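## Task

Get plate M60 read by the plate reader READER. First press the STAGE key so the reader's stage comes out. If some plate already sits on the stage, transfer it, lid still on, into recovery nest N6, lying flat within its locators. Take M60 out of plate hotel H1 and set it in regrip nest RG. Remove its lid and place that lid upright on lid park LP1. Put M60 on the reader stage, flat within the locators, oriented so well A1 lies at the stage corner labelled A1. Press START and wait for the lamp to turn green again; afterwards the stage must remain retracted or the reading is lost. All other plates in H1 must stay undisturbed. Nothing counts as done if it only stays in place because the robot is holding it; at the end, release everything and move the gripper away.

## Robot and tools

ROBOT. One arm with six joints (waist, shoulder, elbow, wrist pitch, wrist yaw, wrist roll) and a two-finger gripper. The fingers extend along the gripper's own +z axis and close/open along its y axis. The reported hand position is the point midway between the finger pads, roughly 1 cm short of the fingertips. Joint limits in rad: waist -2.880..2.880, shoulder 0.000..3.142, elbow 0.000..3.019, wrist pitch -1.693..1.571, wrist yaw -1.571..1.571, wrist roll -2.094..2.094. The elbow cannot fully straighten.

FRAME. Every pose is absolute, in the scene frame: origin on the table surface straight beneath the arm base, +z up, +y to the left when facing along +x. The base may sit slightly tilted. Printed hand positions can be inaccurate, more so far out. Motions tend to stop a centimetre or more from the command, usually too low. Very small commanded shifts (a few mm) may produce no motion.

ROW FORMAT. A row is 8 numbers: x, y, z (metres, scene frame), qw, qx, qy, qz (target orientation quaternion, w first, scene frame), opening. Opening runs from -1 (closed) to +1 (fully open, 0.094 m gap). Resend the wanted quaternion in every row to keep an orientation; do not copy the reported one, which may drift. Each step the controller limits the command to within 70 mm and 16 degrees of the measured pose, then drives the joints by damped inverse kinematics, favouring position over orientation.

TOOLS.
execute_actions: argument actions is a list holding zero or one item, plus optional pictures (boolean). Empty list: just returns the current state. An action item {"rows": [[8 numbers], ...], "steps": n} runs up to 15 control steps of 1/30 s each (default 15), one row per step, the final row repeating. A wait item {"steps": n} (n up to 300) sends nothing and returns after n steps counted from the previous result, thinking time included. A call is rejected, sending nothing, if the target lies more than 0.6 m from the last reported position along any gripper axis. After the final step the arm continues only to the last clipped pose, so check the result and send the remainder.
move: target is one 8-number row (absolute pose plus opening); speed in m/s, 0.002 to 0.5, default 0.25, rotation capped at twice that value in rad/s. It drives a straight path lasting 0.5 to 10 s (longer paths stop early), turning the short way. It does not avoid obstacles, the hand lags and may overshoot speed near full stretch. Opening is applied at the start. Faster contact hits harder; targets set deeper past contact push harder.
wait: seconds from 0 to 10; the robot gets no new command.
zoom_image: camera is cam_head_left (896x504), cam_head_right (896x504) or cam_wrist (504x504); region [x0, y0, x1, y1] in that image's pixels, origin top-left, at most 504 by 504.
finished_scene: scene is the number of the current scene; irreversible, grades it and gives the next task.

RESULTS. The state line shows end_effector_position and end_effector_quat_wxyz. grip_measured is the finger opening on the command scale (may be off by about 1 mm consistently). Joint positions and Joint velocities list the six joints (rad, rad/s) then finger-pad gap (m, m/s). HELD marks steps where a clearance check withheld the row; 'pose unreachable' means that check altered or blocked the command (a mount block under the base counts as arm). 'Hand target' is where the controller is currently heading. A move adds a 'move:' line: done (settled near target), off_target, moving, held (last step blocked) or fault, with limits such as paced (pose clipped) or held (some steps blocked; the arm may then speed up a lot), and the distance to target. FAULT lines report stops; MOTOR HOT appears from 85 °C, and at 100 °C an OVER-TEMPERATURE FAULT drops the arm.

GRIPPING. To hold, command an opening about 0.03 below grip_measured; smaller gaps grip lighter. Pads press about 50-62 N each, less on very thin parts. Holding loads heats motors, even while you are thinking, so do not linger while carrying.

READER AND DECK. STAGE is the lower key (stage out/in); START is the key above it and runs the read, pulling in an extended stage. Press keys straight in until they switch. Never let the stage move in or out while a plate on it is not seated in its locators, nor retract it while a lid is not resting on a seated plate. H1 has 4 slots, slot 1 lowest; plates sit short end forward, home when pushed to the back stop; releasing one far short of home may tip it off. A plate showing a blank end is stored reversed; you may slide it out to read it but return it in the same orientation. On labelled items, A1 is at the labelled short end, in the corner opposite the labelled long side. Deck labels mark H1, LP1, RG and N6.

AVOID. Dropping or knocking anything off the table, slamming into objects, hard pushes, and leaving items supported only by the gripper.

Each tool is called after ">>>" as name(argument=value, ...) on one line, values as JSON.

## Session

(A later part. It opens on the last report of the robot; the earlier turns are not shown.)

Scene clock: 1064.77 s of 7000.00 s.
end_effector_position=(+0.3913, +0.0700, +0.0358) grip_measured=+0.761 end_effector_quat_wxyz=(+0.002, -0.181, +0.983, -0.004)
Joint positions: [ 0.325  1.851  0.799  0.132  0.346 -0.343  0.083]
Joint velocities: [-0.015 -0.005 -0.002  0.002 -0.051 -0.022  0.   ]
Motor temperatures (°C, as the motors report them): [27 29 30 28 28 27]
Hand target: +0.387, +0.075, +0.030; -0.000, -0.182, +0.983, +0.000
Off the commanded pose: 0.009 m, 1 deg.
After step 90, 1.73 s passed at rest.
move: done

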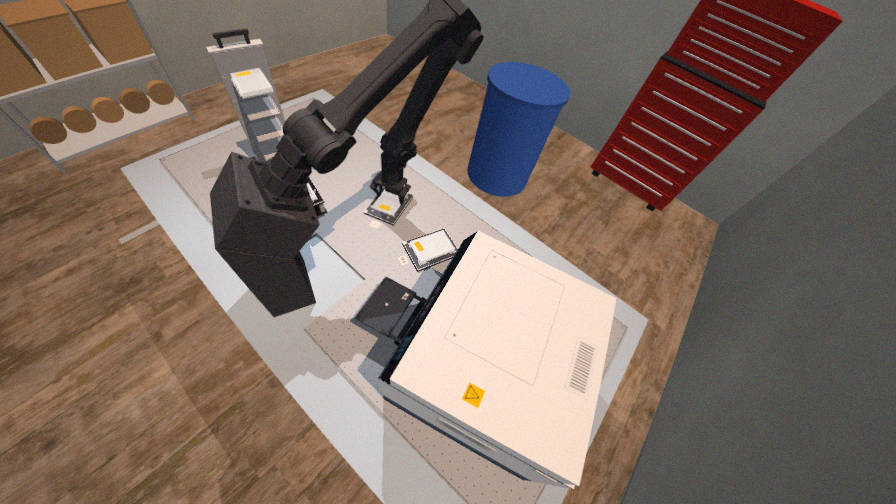

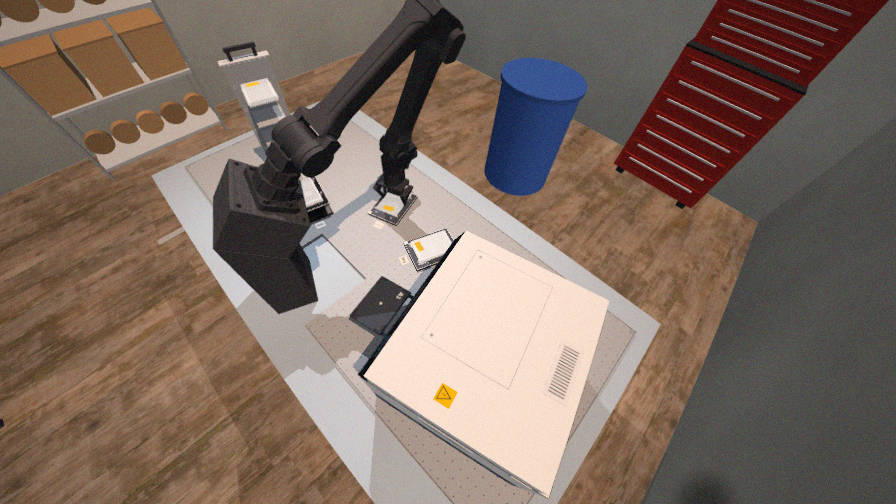

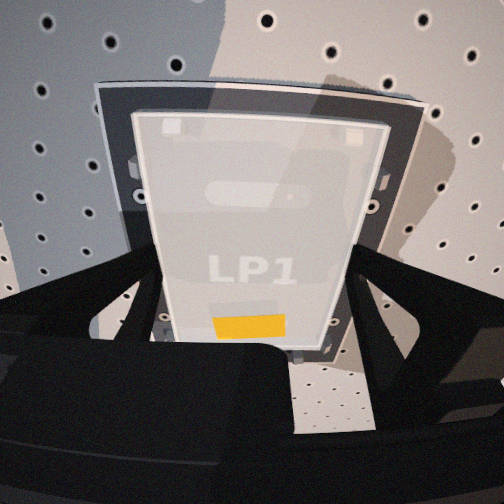

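>>> move(target=[0.380,0.073,0.040,0,-0.182,0.983,0,0.72], speed=0.005)

>>> zoom_image(camera="cam_wrist", region=[90,50,420,360])

Scene clock: 1074.07 s of 7000.00 s.
end_effector_position=(+0.3904, +0.0696, +0.0366) grip_measured=+0.761 end_effector_quat_wxyz=(+0.005, -0.180, +0.984, -0.005)
Joint positions: [ 0.325  1.849  0.793  0.142  0.347 -0.342  0.083]
Joint velocities: [ 0.015 -0.015 -0.007 -0.007  0.007 -0.022  0.   ]
Motor temperatures (°C, as the motors report them): [27 29 30 28 28 27]
Hand target: +0.380, +0.073, +0.040; +0.000, -0.182, +0.983, -0.000
Off the commanded pose: 0.011 m, 1 deg.
After step 90, 3.60 s passed at rest.
move: off_target

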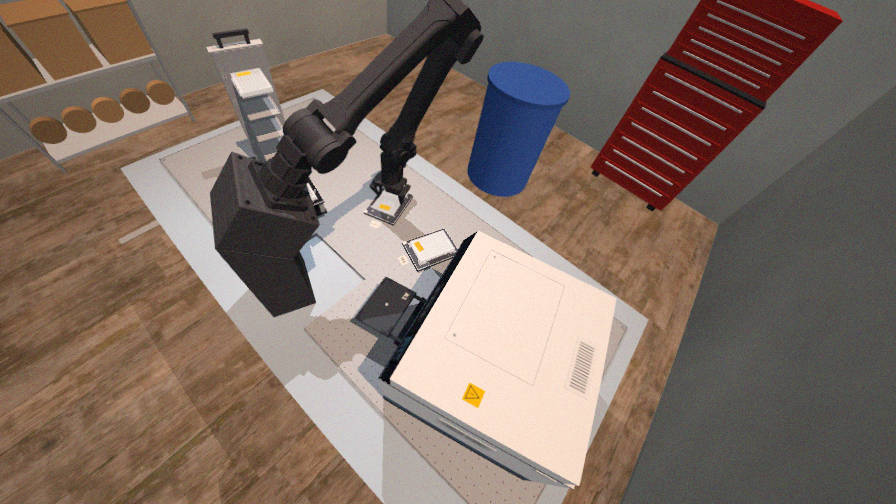

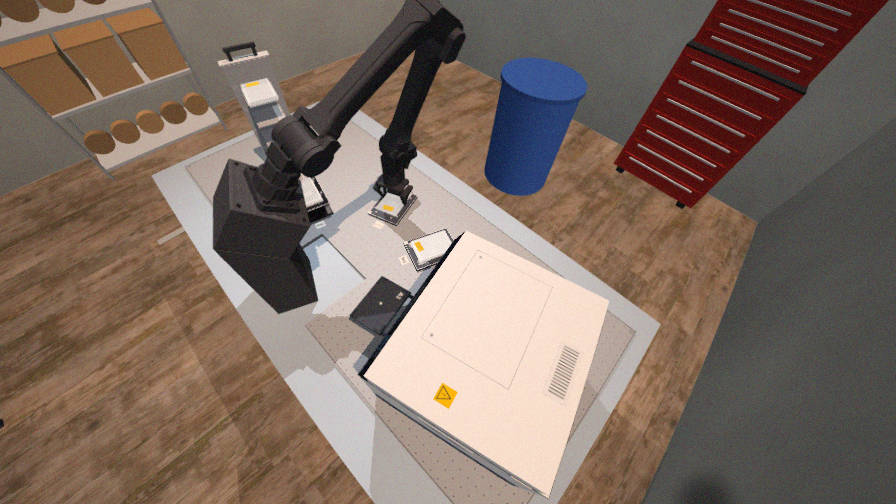

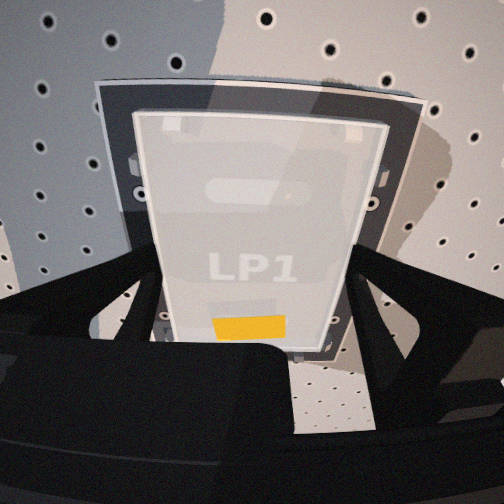

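Region (90, 50, 420, 360) of cam_wrist's 504x504 image, scaled by 1.527, with more detail than that image has; it fills the top 473 rows of this view, and the rest is white.

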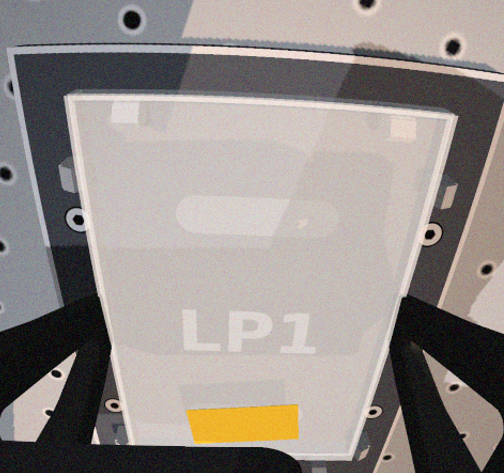

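>>> move(target=[0.384,0.073,0.054,0,-0.182,0.983,0,0.72], speed=0.01)

>>> move(target=[0.381,0.073,0.036,0,-0.182,0.983,0,0.72], speed=0.006)

>>> zoom_image(camera="cam_wrist", region=[90,50,420,380])

Scene clock: 1084.60 s of 7000.00 s.
end_effector_position=(+0.3867, +0.0686, +0.0479) grip_measured=+0.761 end_effector_quat_wxyz=(+0.001, -0.182, +0.983, -0.003)
Joint positions: [ 0.331  1.815  0.77   0.12   0.347 -0.339  0.083]
Joint velocities: [-0.005 -0.005 -0.007 -0.022 -0.051 -0.007 -0.   ]
Motor temperatures (°C, as the motors report them): [27 29 30 28 28 27]
Hand target: +0.384, +0.073, +0.054; -0.000, -0.182, +0.983, +0.000
Off the commanded pose: 0.008 m, 0 deg.
After step 90, 5.43 s passed at rest.
move: done

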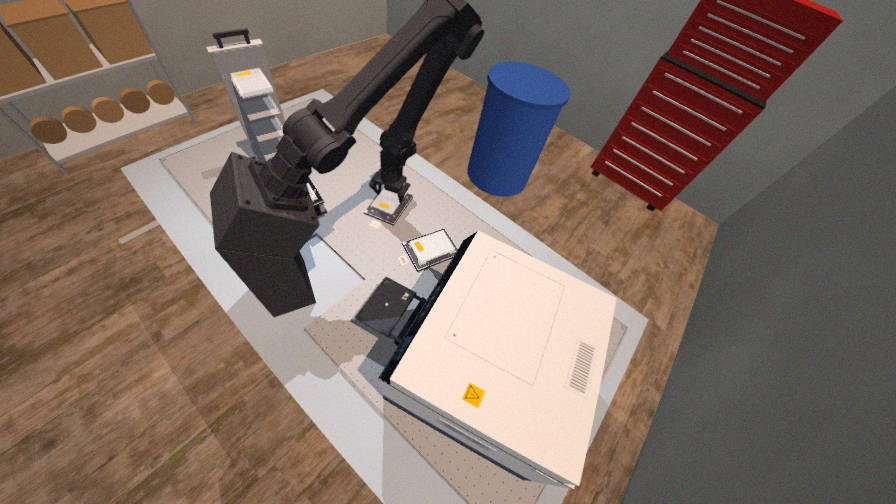

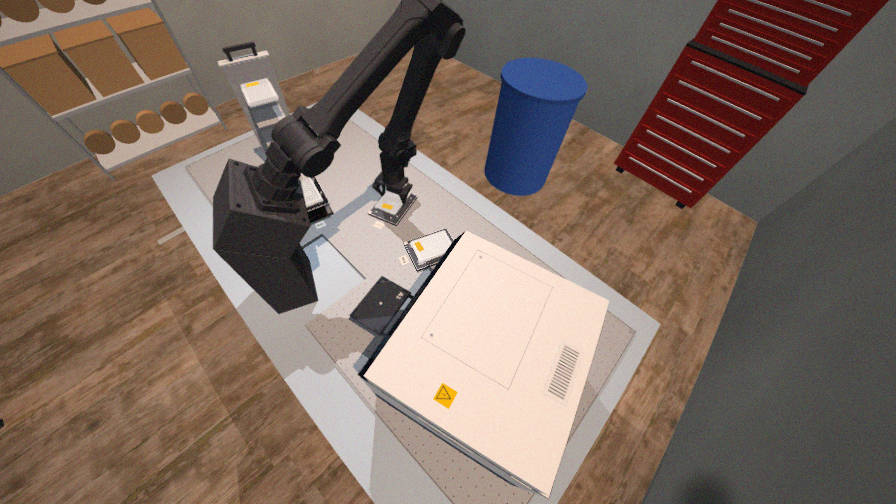

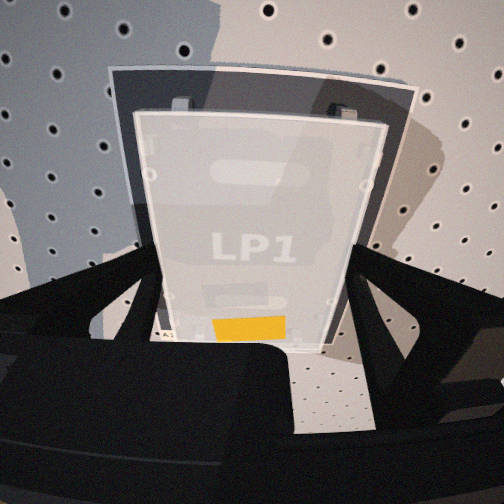

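Scene clock: 1087.13 s of 7000.00 s.
end_effector_position=(+0.3802, +0.0718, +0.0414) grip_measured=+0.761 end_effector_quat_wxyz=(-0.002, -0.184, +0.983, +0.001)
Joint positions: [ 0.331  1.839  0.77   0.137  0.341 -0.339  0.083]
Joint velocities: [ 0.005 -0.005 -0.002 -0.017 -0.066  0.022 -0.001]
Motor temperatures (°C, as the motors report them): [27 29 30 28 28 27]
Hand target: +0.381, +0.073, +0.036; +0.000, -0.182, +0.983, +0.000
Off the commanded pose: 0.006 m, 0 deg.
move: done

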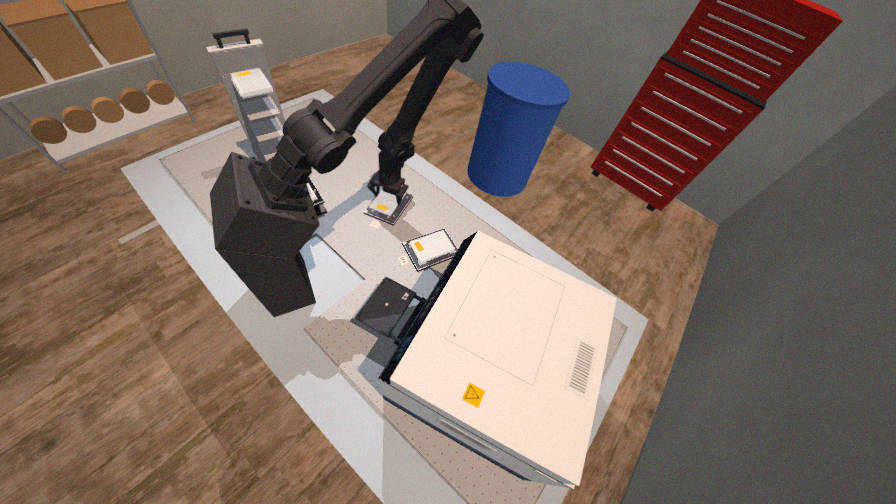

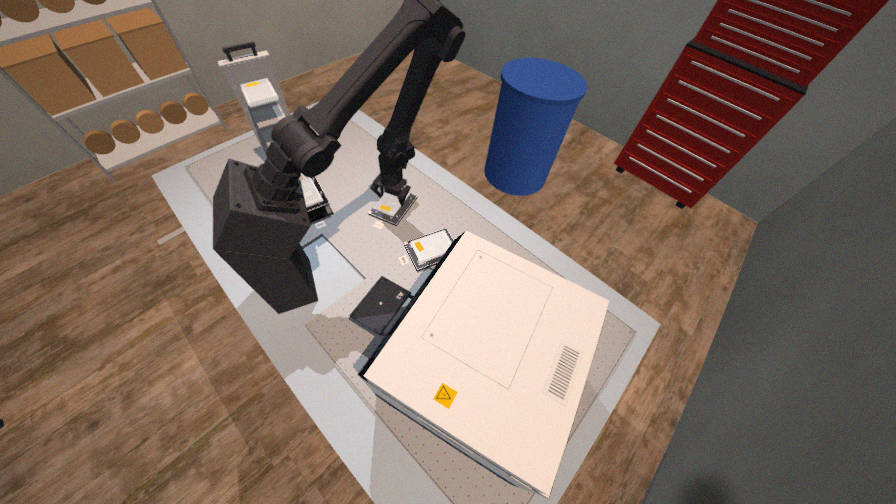

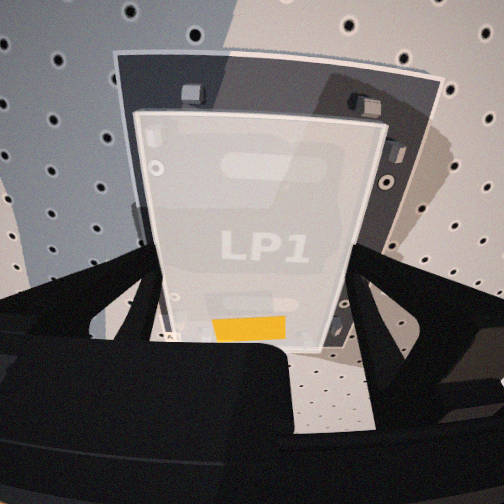

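Region (90, 50, 420, 380) of cam_wrist's 504x504 image, scaled by 1.527, with more detail than that image has.

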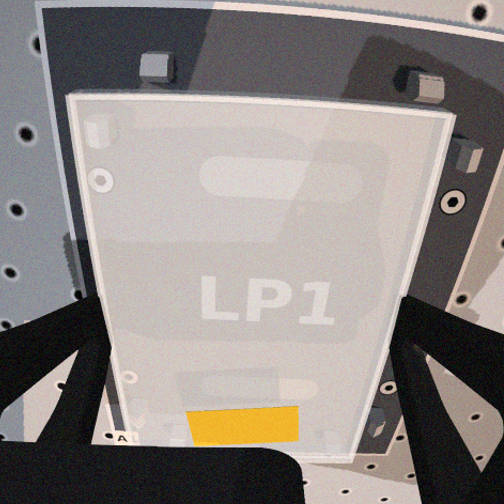

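>>> move(target=[0.386,0.062,0.038,0,-0.182,0.983,0,0.72], speed=0.004)

>>> zoom_image(camera="cam_wrist", region=[90,50,420,380])

Scene clock: 1100.50 s of 7000.00 s.
end_effector_position=(+0.3804, +0.0717, +0.0406) grip_measured=+0.761 end_effector_quat_wxyz=(-0.001, -0.184, +0.983, +0.007)
Joint positions: [ 0.325  1.839  0.771  0.137  0.325 -0.344  0.083]
Joint velocities: [-0.005 -0.005 -0.002 -0.012  0.066 -0.007  0.   ]
Motor temperatures (°C, as the motors report them): [27 29 30 28 28 27]
Hand target: +0.386, +0.062, +0.038; -0.000, -0.182, +0.983, -0.000
Off the commanded pose: 0.011 m, 1 deg.
After step 90, 7.17 s passed at rest.
move: off_target

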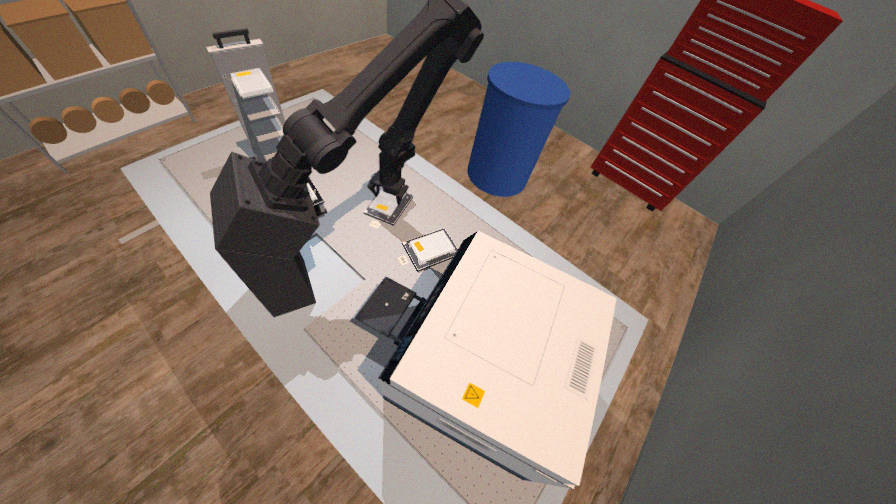

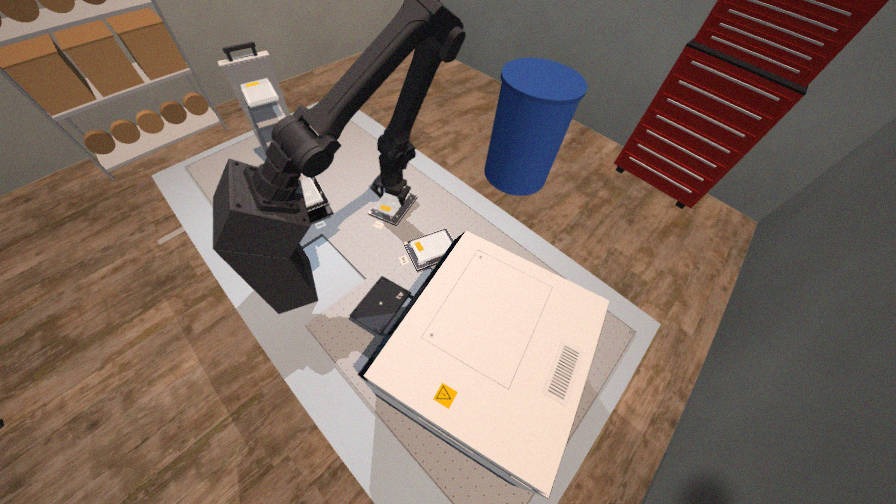

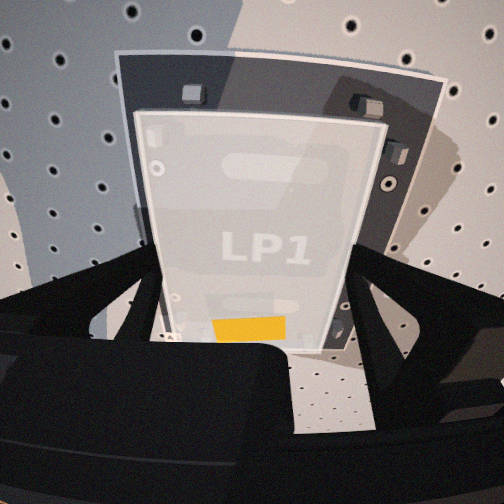

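Region (90, 50, 420, 380) of cam_wrist's 504x504 image, scaled by 1.527, with more detail than that image has.

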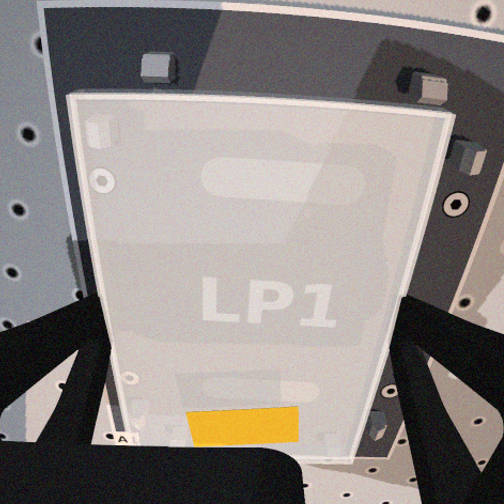

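>>> move(target=[0.388,0.063,0.052,0,-0.182,0.983,0,0.72], speed=0.02)

>>> zoom_image(camera="cam_wrist", region=[90,50,420,380])

Scene clock: 1114.13 s of 7000.00 s.
end_effector_position=(+0.3897, +0.0677, +0.0494) grip_measured=+0.761 end_effector_quat_wxyz=(+0.004, -0.182, +0.983, +0.003)
Joint positions: [ 0.325  1.806  0.771  0.116  0.332 -0.344  0.083]
Joint velocities: [-0.005 -0.015 -0.002 -0.022 -0.007 -0.037 -0.001]
Motor temperatures (°C, as the motors report them): [27 30 30 28 28 27]
Hand target: +0.388, +0.063, +0.052; +0.000, -0.182, +0.983, -0.000
Off the commanded pose: 0.006 m, 1 deg.
After step 90, 9.57 s passed at rest.
move: done

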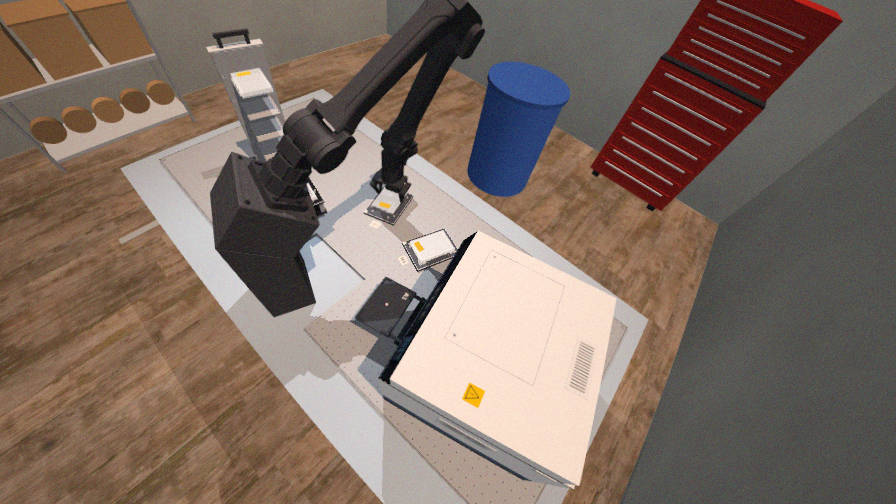

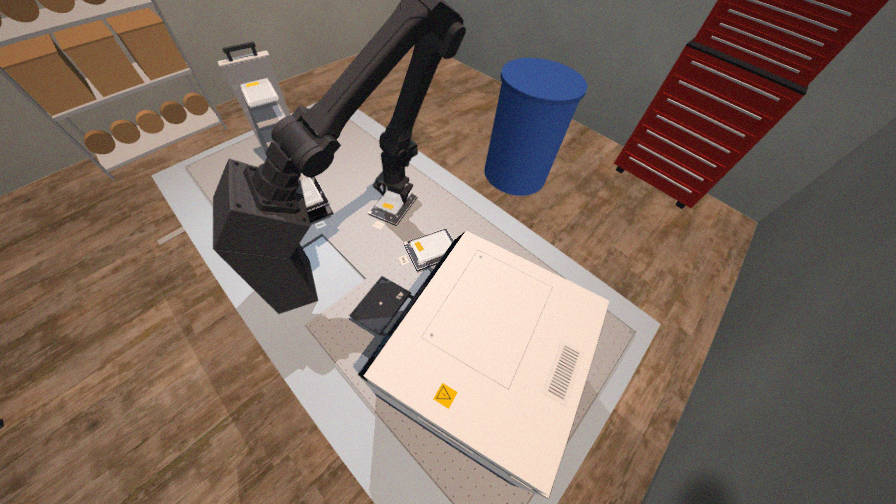

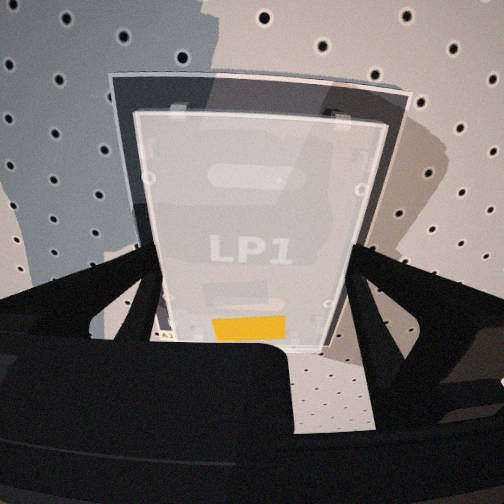

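Region (90, 50, 420, 380) of cam_wrist's 504x504 image, scaled by 1.527, with more detail than that image has.

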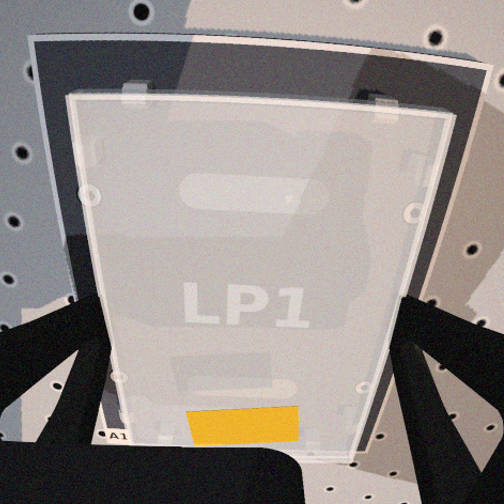

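>>> move(target=[0.384,0.064,0.045,0,-0.182,0.983,0,0.72], speed=0.006)

>>> zoom_image(camera="cam_wrist", region=[90,50,420,380])

Scene clock: 1122.97 s of 7000.00 s.
end_effector_position=(+0.3896, +0.0677, +0.0494) grip_measured=+0.761 end_effector_quat_wxyz=(+0.004, -0.182, +0.983, +0.003)
Joint positions: [ 0.325  1.806  0.771  0.116  0.332 -0.344  0.083]
Joint velocities: [-0.005  0.005 -0.022  0.022 -0.037 -0.051 -0.002]
Motor temperatures (°C, as the motors report them): [27 30 30 28 28 27]
Hand target: +0.384, +0.064, +0.045; -0.000, -0.182, +0.983, -0.000
Off the commanded pose: 0.008 m, 1 deg.
After step 90, 4.27 s passed at rest.
move: done

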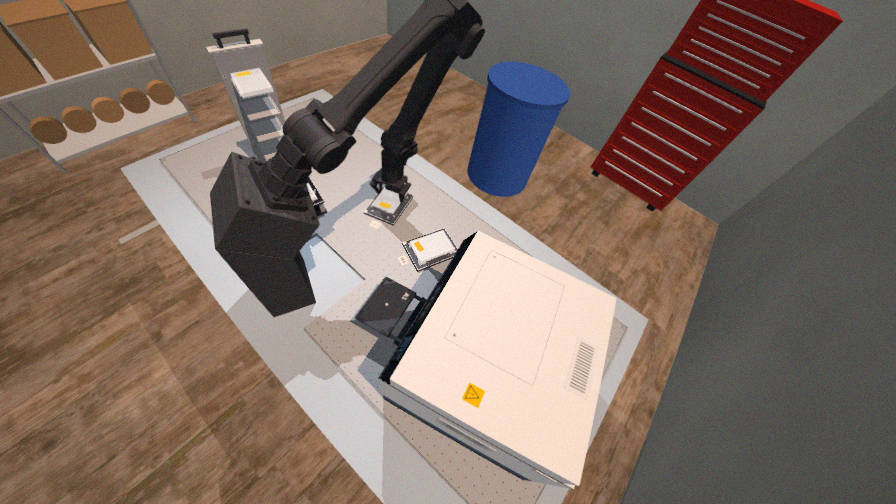

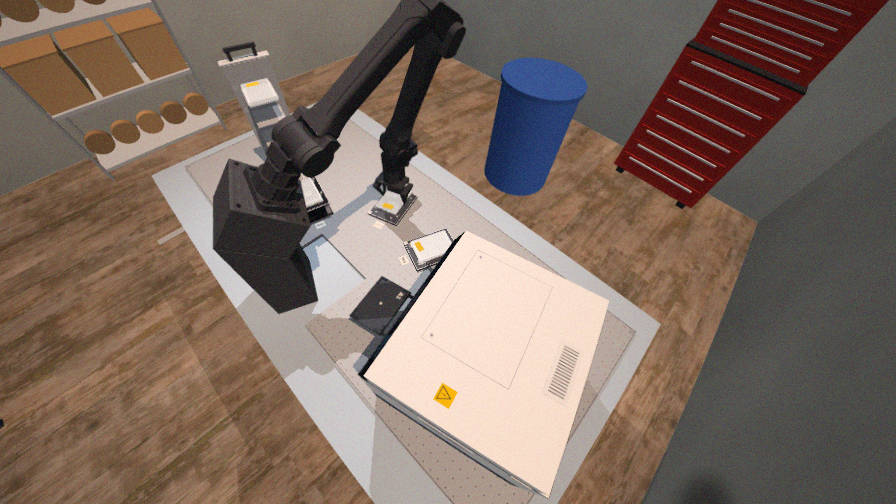

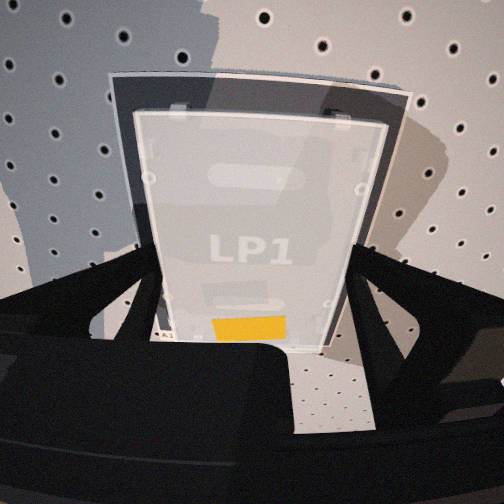

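Region (90, 50, 420, 380) of cam_wrist's 504x504 image, scaled by 1.527, with more detail than that image has.

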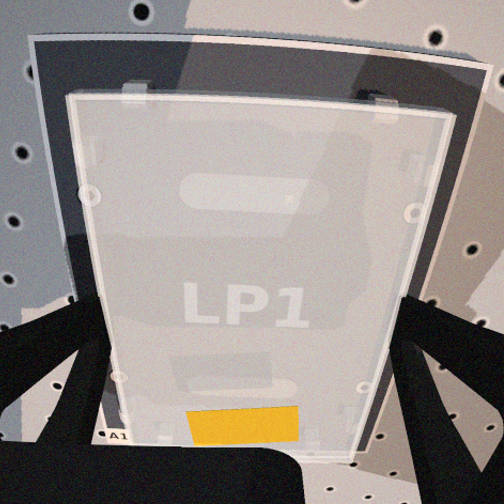

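>>> move(target=[0.382,0.064,0.041,0,-0.182,0.983,0,0.72], speed=0.004)

>>> zoom_image(camera="cam_wrist", region=[90,50,420,380])

Scene clock: 1132.67 s of 7000.00 s.
end_effector_position=(+0.3875, +0.0688, +0.0461) grip_measured=+0.761 end_effector_quat_wxyz=(+0.004, -0.182, +0.983, +0.003)
Joint positions: [ 0.325  1.818  0.771  0.129  0.332 -0.344  0.083]
Joint velocities: [ 0.005 -0.005 -0.022 -0.012 -0.051  0.007  0.001]
Motor temperatures (°C, as the motors report them): [27 30 30 28 28 27]
Hand target: +0.382, +0.064, +0.041; -0.000, -0.182, +0.983, -0.000
Off the commanded pose: 0.009 m, 1 deg.
After step 90, 3.50 s passed at rest.
move: done

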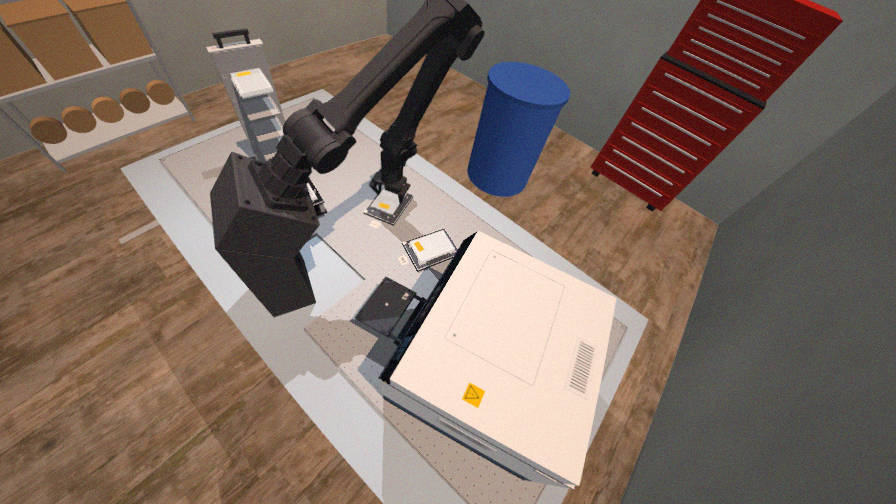

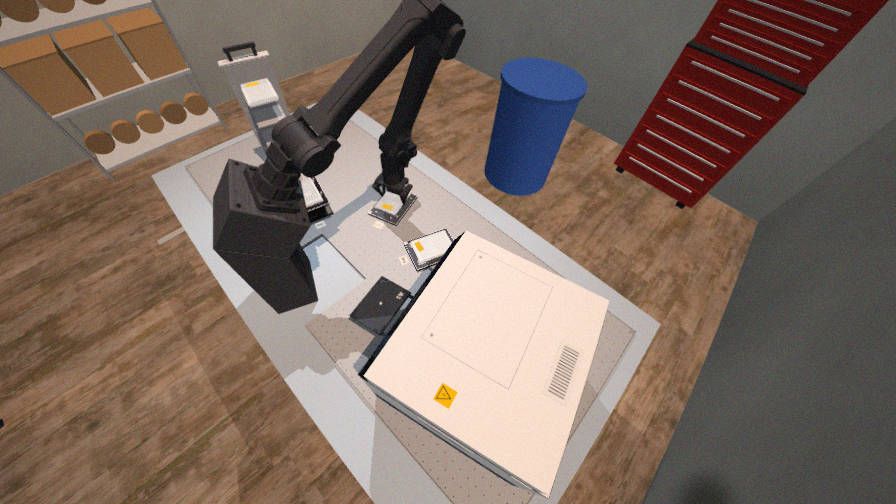

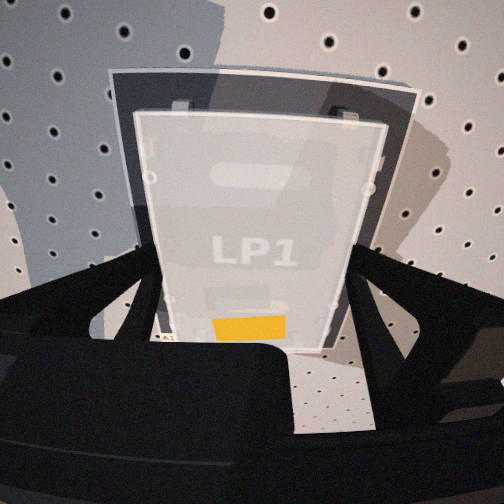

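Region (90, 50, 420, 380) of cam_wrist's 504x504 image, scaled by 1.527, with more detail than that image has.

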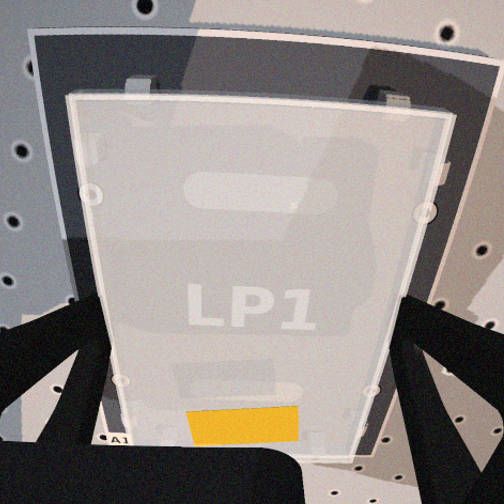

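A little more (2 mm).

>>> move(target=[0.380,0.064,0.0385,0,-0.182,0.983,0,0.72], speed=0.003)

>>> zoom_image(camera="cam_wrist", region=[90,50,420,380])

Scene clock: 1144.20 s of 7000.00 s.
end_effector_position=(+0.3863, +0.0693, +0.0438) grip_measured=+0.761 end_effector_quat_wxyz=(+0.005, -0.181, +0.983, +0.002)
Joint positions: [ 0.324  1.826  0.771  0.139  0.332 -0.344  0.083]
Joint velocities: [-0.024 -0.005  0.002  0.007 -0.066 -0.066 -0.   ]
Motor temperatures (°C, as the motors report them): [27 30 30 28 28 27]
Hand target: +0.380, +0.064, +0.039; +0.000, -0.182, +0.983, +0.000
Off the commanded pose: 0.010 m, 1 deg.
After step 90, 4.43 s passed at rest.
move: done

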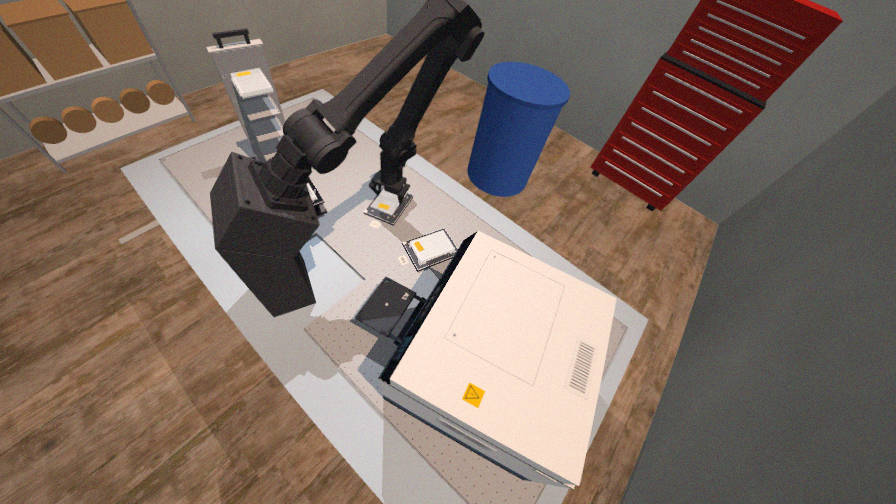

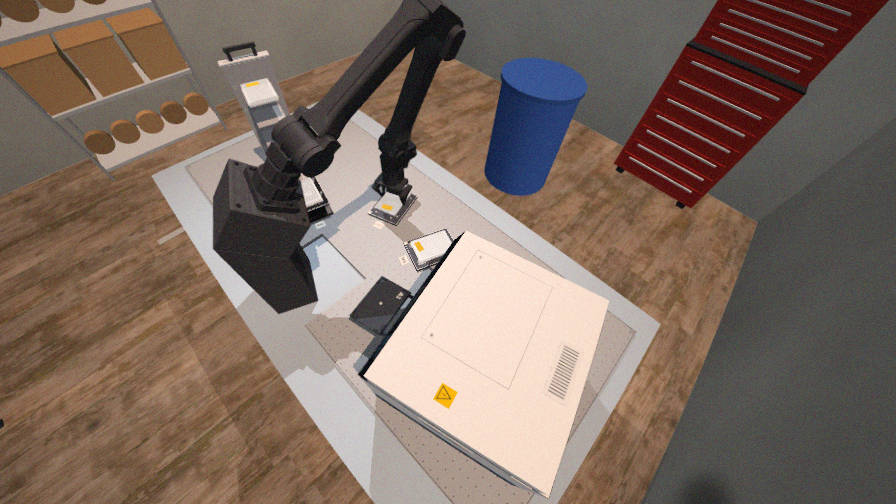

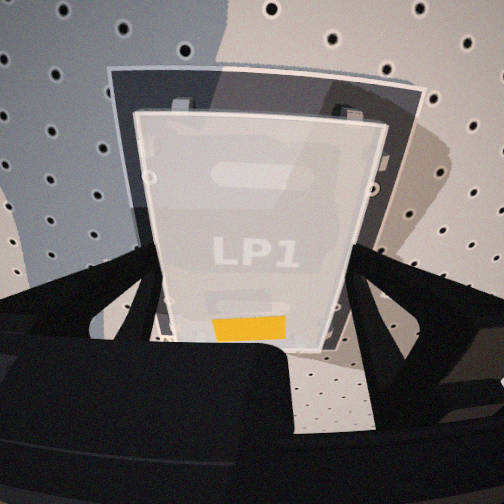

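Region (90, 50, 420, 380) of cam_wrist's 504x504 image, scaled by 1.527, with more detail than that image has.

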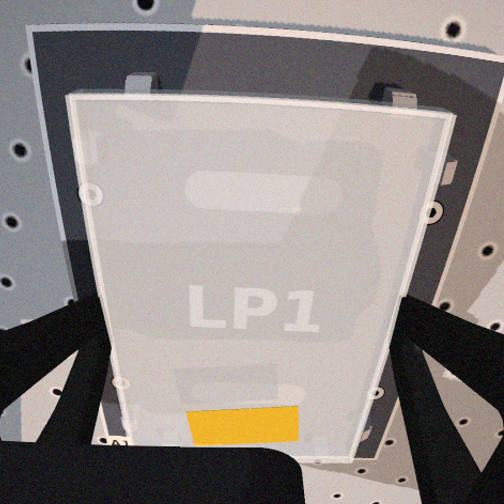

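>>> execute_actions(actions=[{"rows":[[0.380,0.064,0.0385,0,-0.182,0.983,0,0.77],[0.380,0.064,0.0385,0,-0.182,0.983,0,0.78],[0.380,0.064,0.0385,0,-0.182,0.983,0,0.80],[0.380,0.064,0.0385,0,-0.182,0.983,0,0.95]],"steps":15}])

>>> zoom_image(camera="cam_wrist", region=[90,50,420,380])

Scene clock: 1154.83 s of 7000.00 s.
end_effector_position=(+0.3863, +0.0691, +0.0438) grip_measured=+0.948 end_effector_quat_wxyz=(+0.005, -0.181, +0.983, +0.002)
Joint positions: [ 0.324  1.826  0.771  0.139  0.332 -0.344  0.092]
Joint velocities: [ 0.005 -0.005 -0.007 -0.007  0.066  0.022  0.   ]
Motor temperatures (°C, as the motors report them): [27 30 30 28 28 27]
Hand target: +0.380, +0.064, +0.039; -0.000, -0.182, +0.983, -0.000
Off the commanded pose: 0.010 m, 1 deg.
Steps of this call (steps 1 to 90: nothing new was sent; then 7.13 s passed at rest; steps 91 to 105: all 15 steps of this action). Readings (end_effector_position):
91: (+0.3863, +0.0693, +0.0438)
92: (+0.3863, +0.0691, +0.0438)
94: (+0.3863, +0.0691, +0.0438)
98: (+0.3863, +0.0691, +0.0438)
105: the state above

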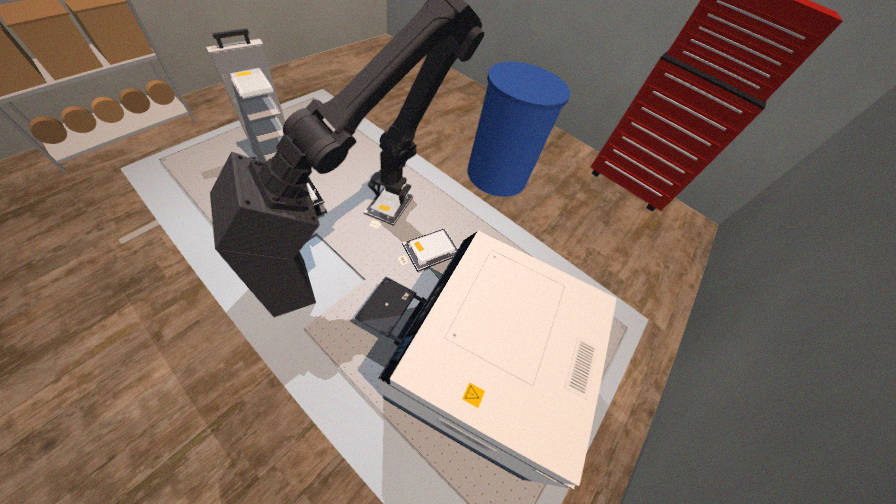

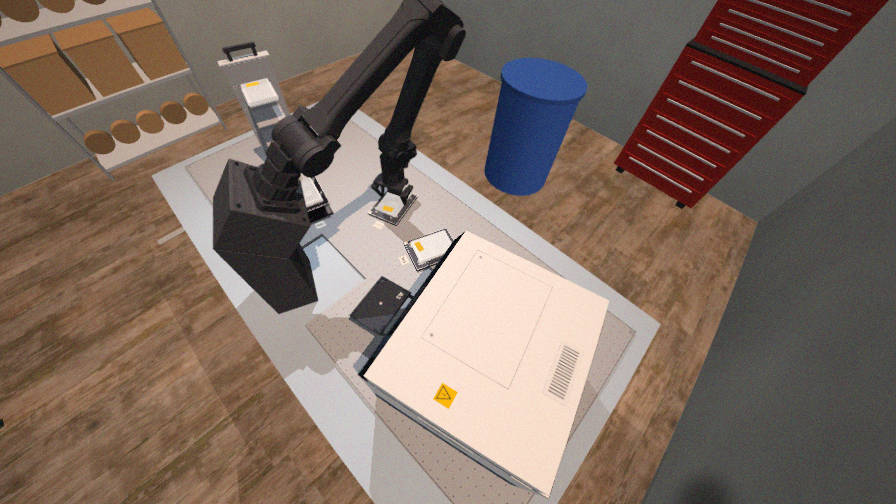

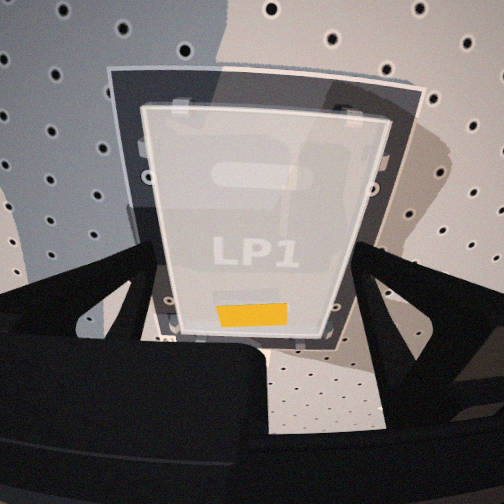

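Region (90, 50, 420, 380) of cam_wrist's 504x504 image, scaled by 1.527, with more detail than that image has.

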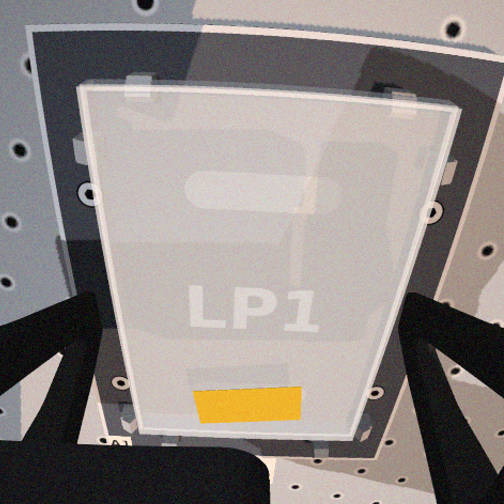

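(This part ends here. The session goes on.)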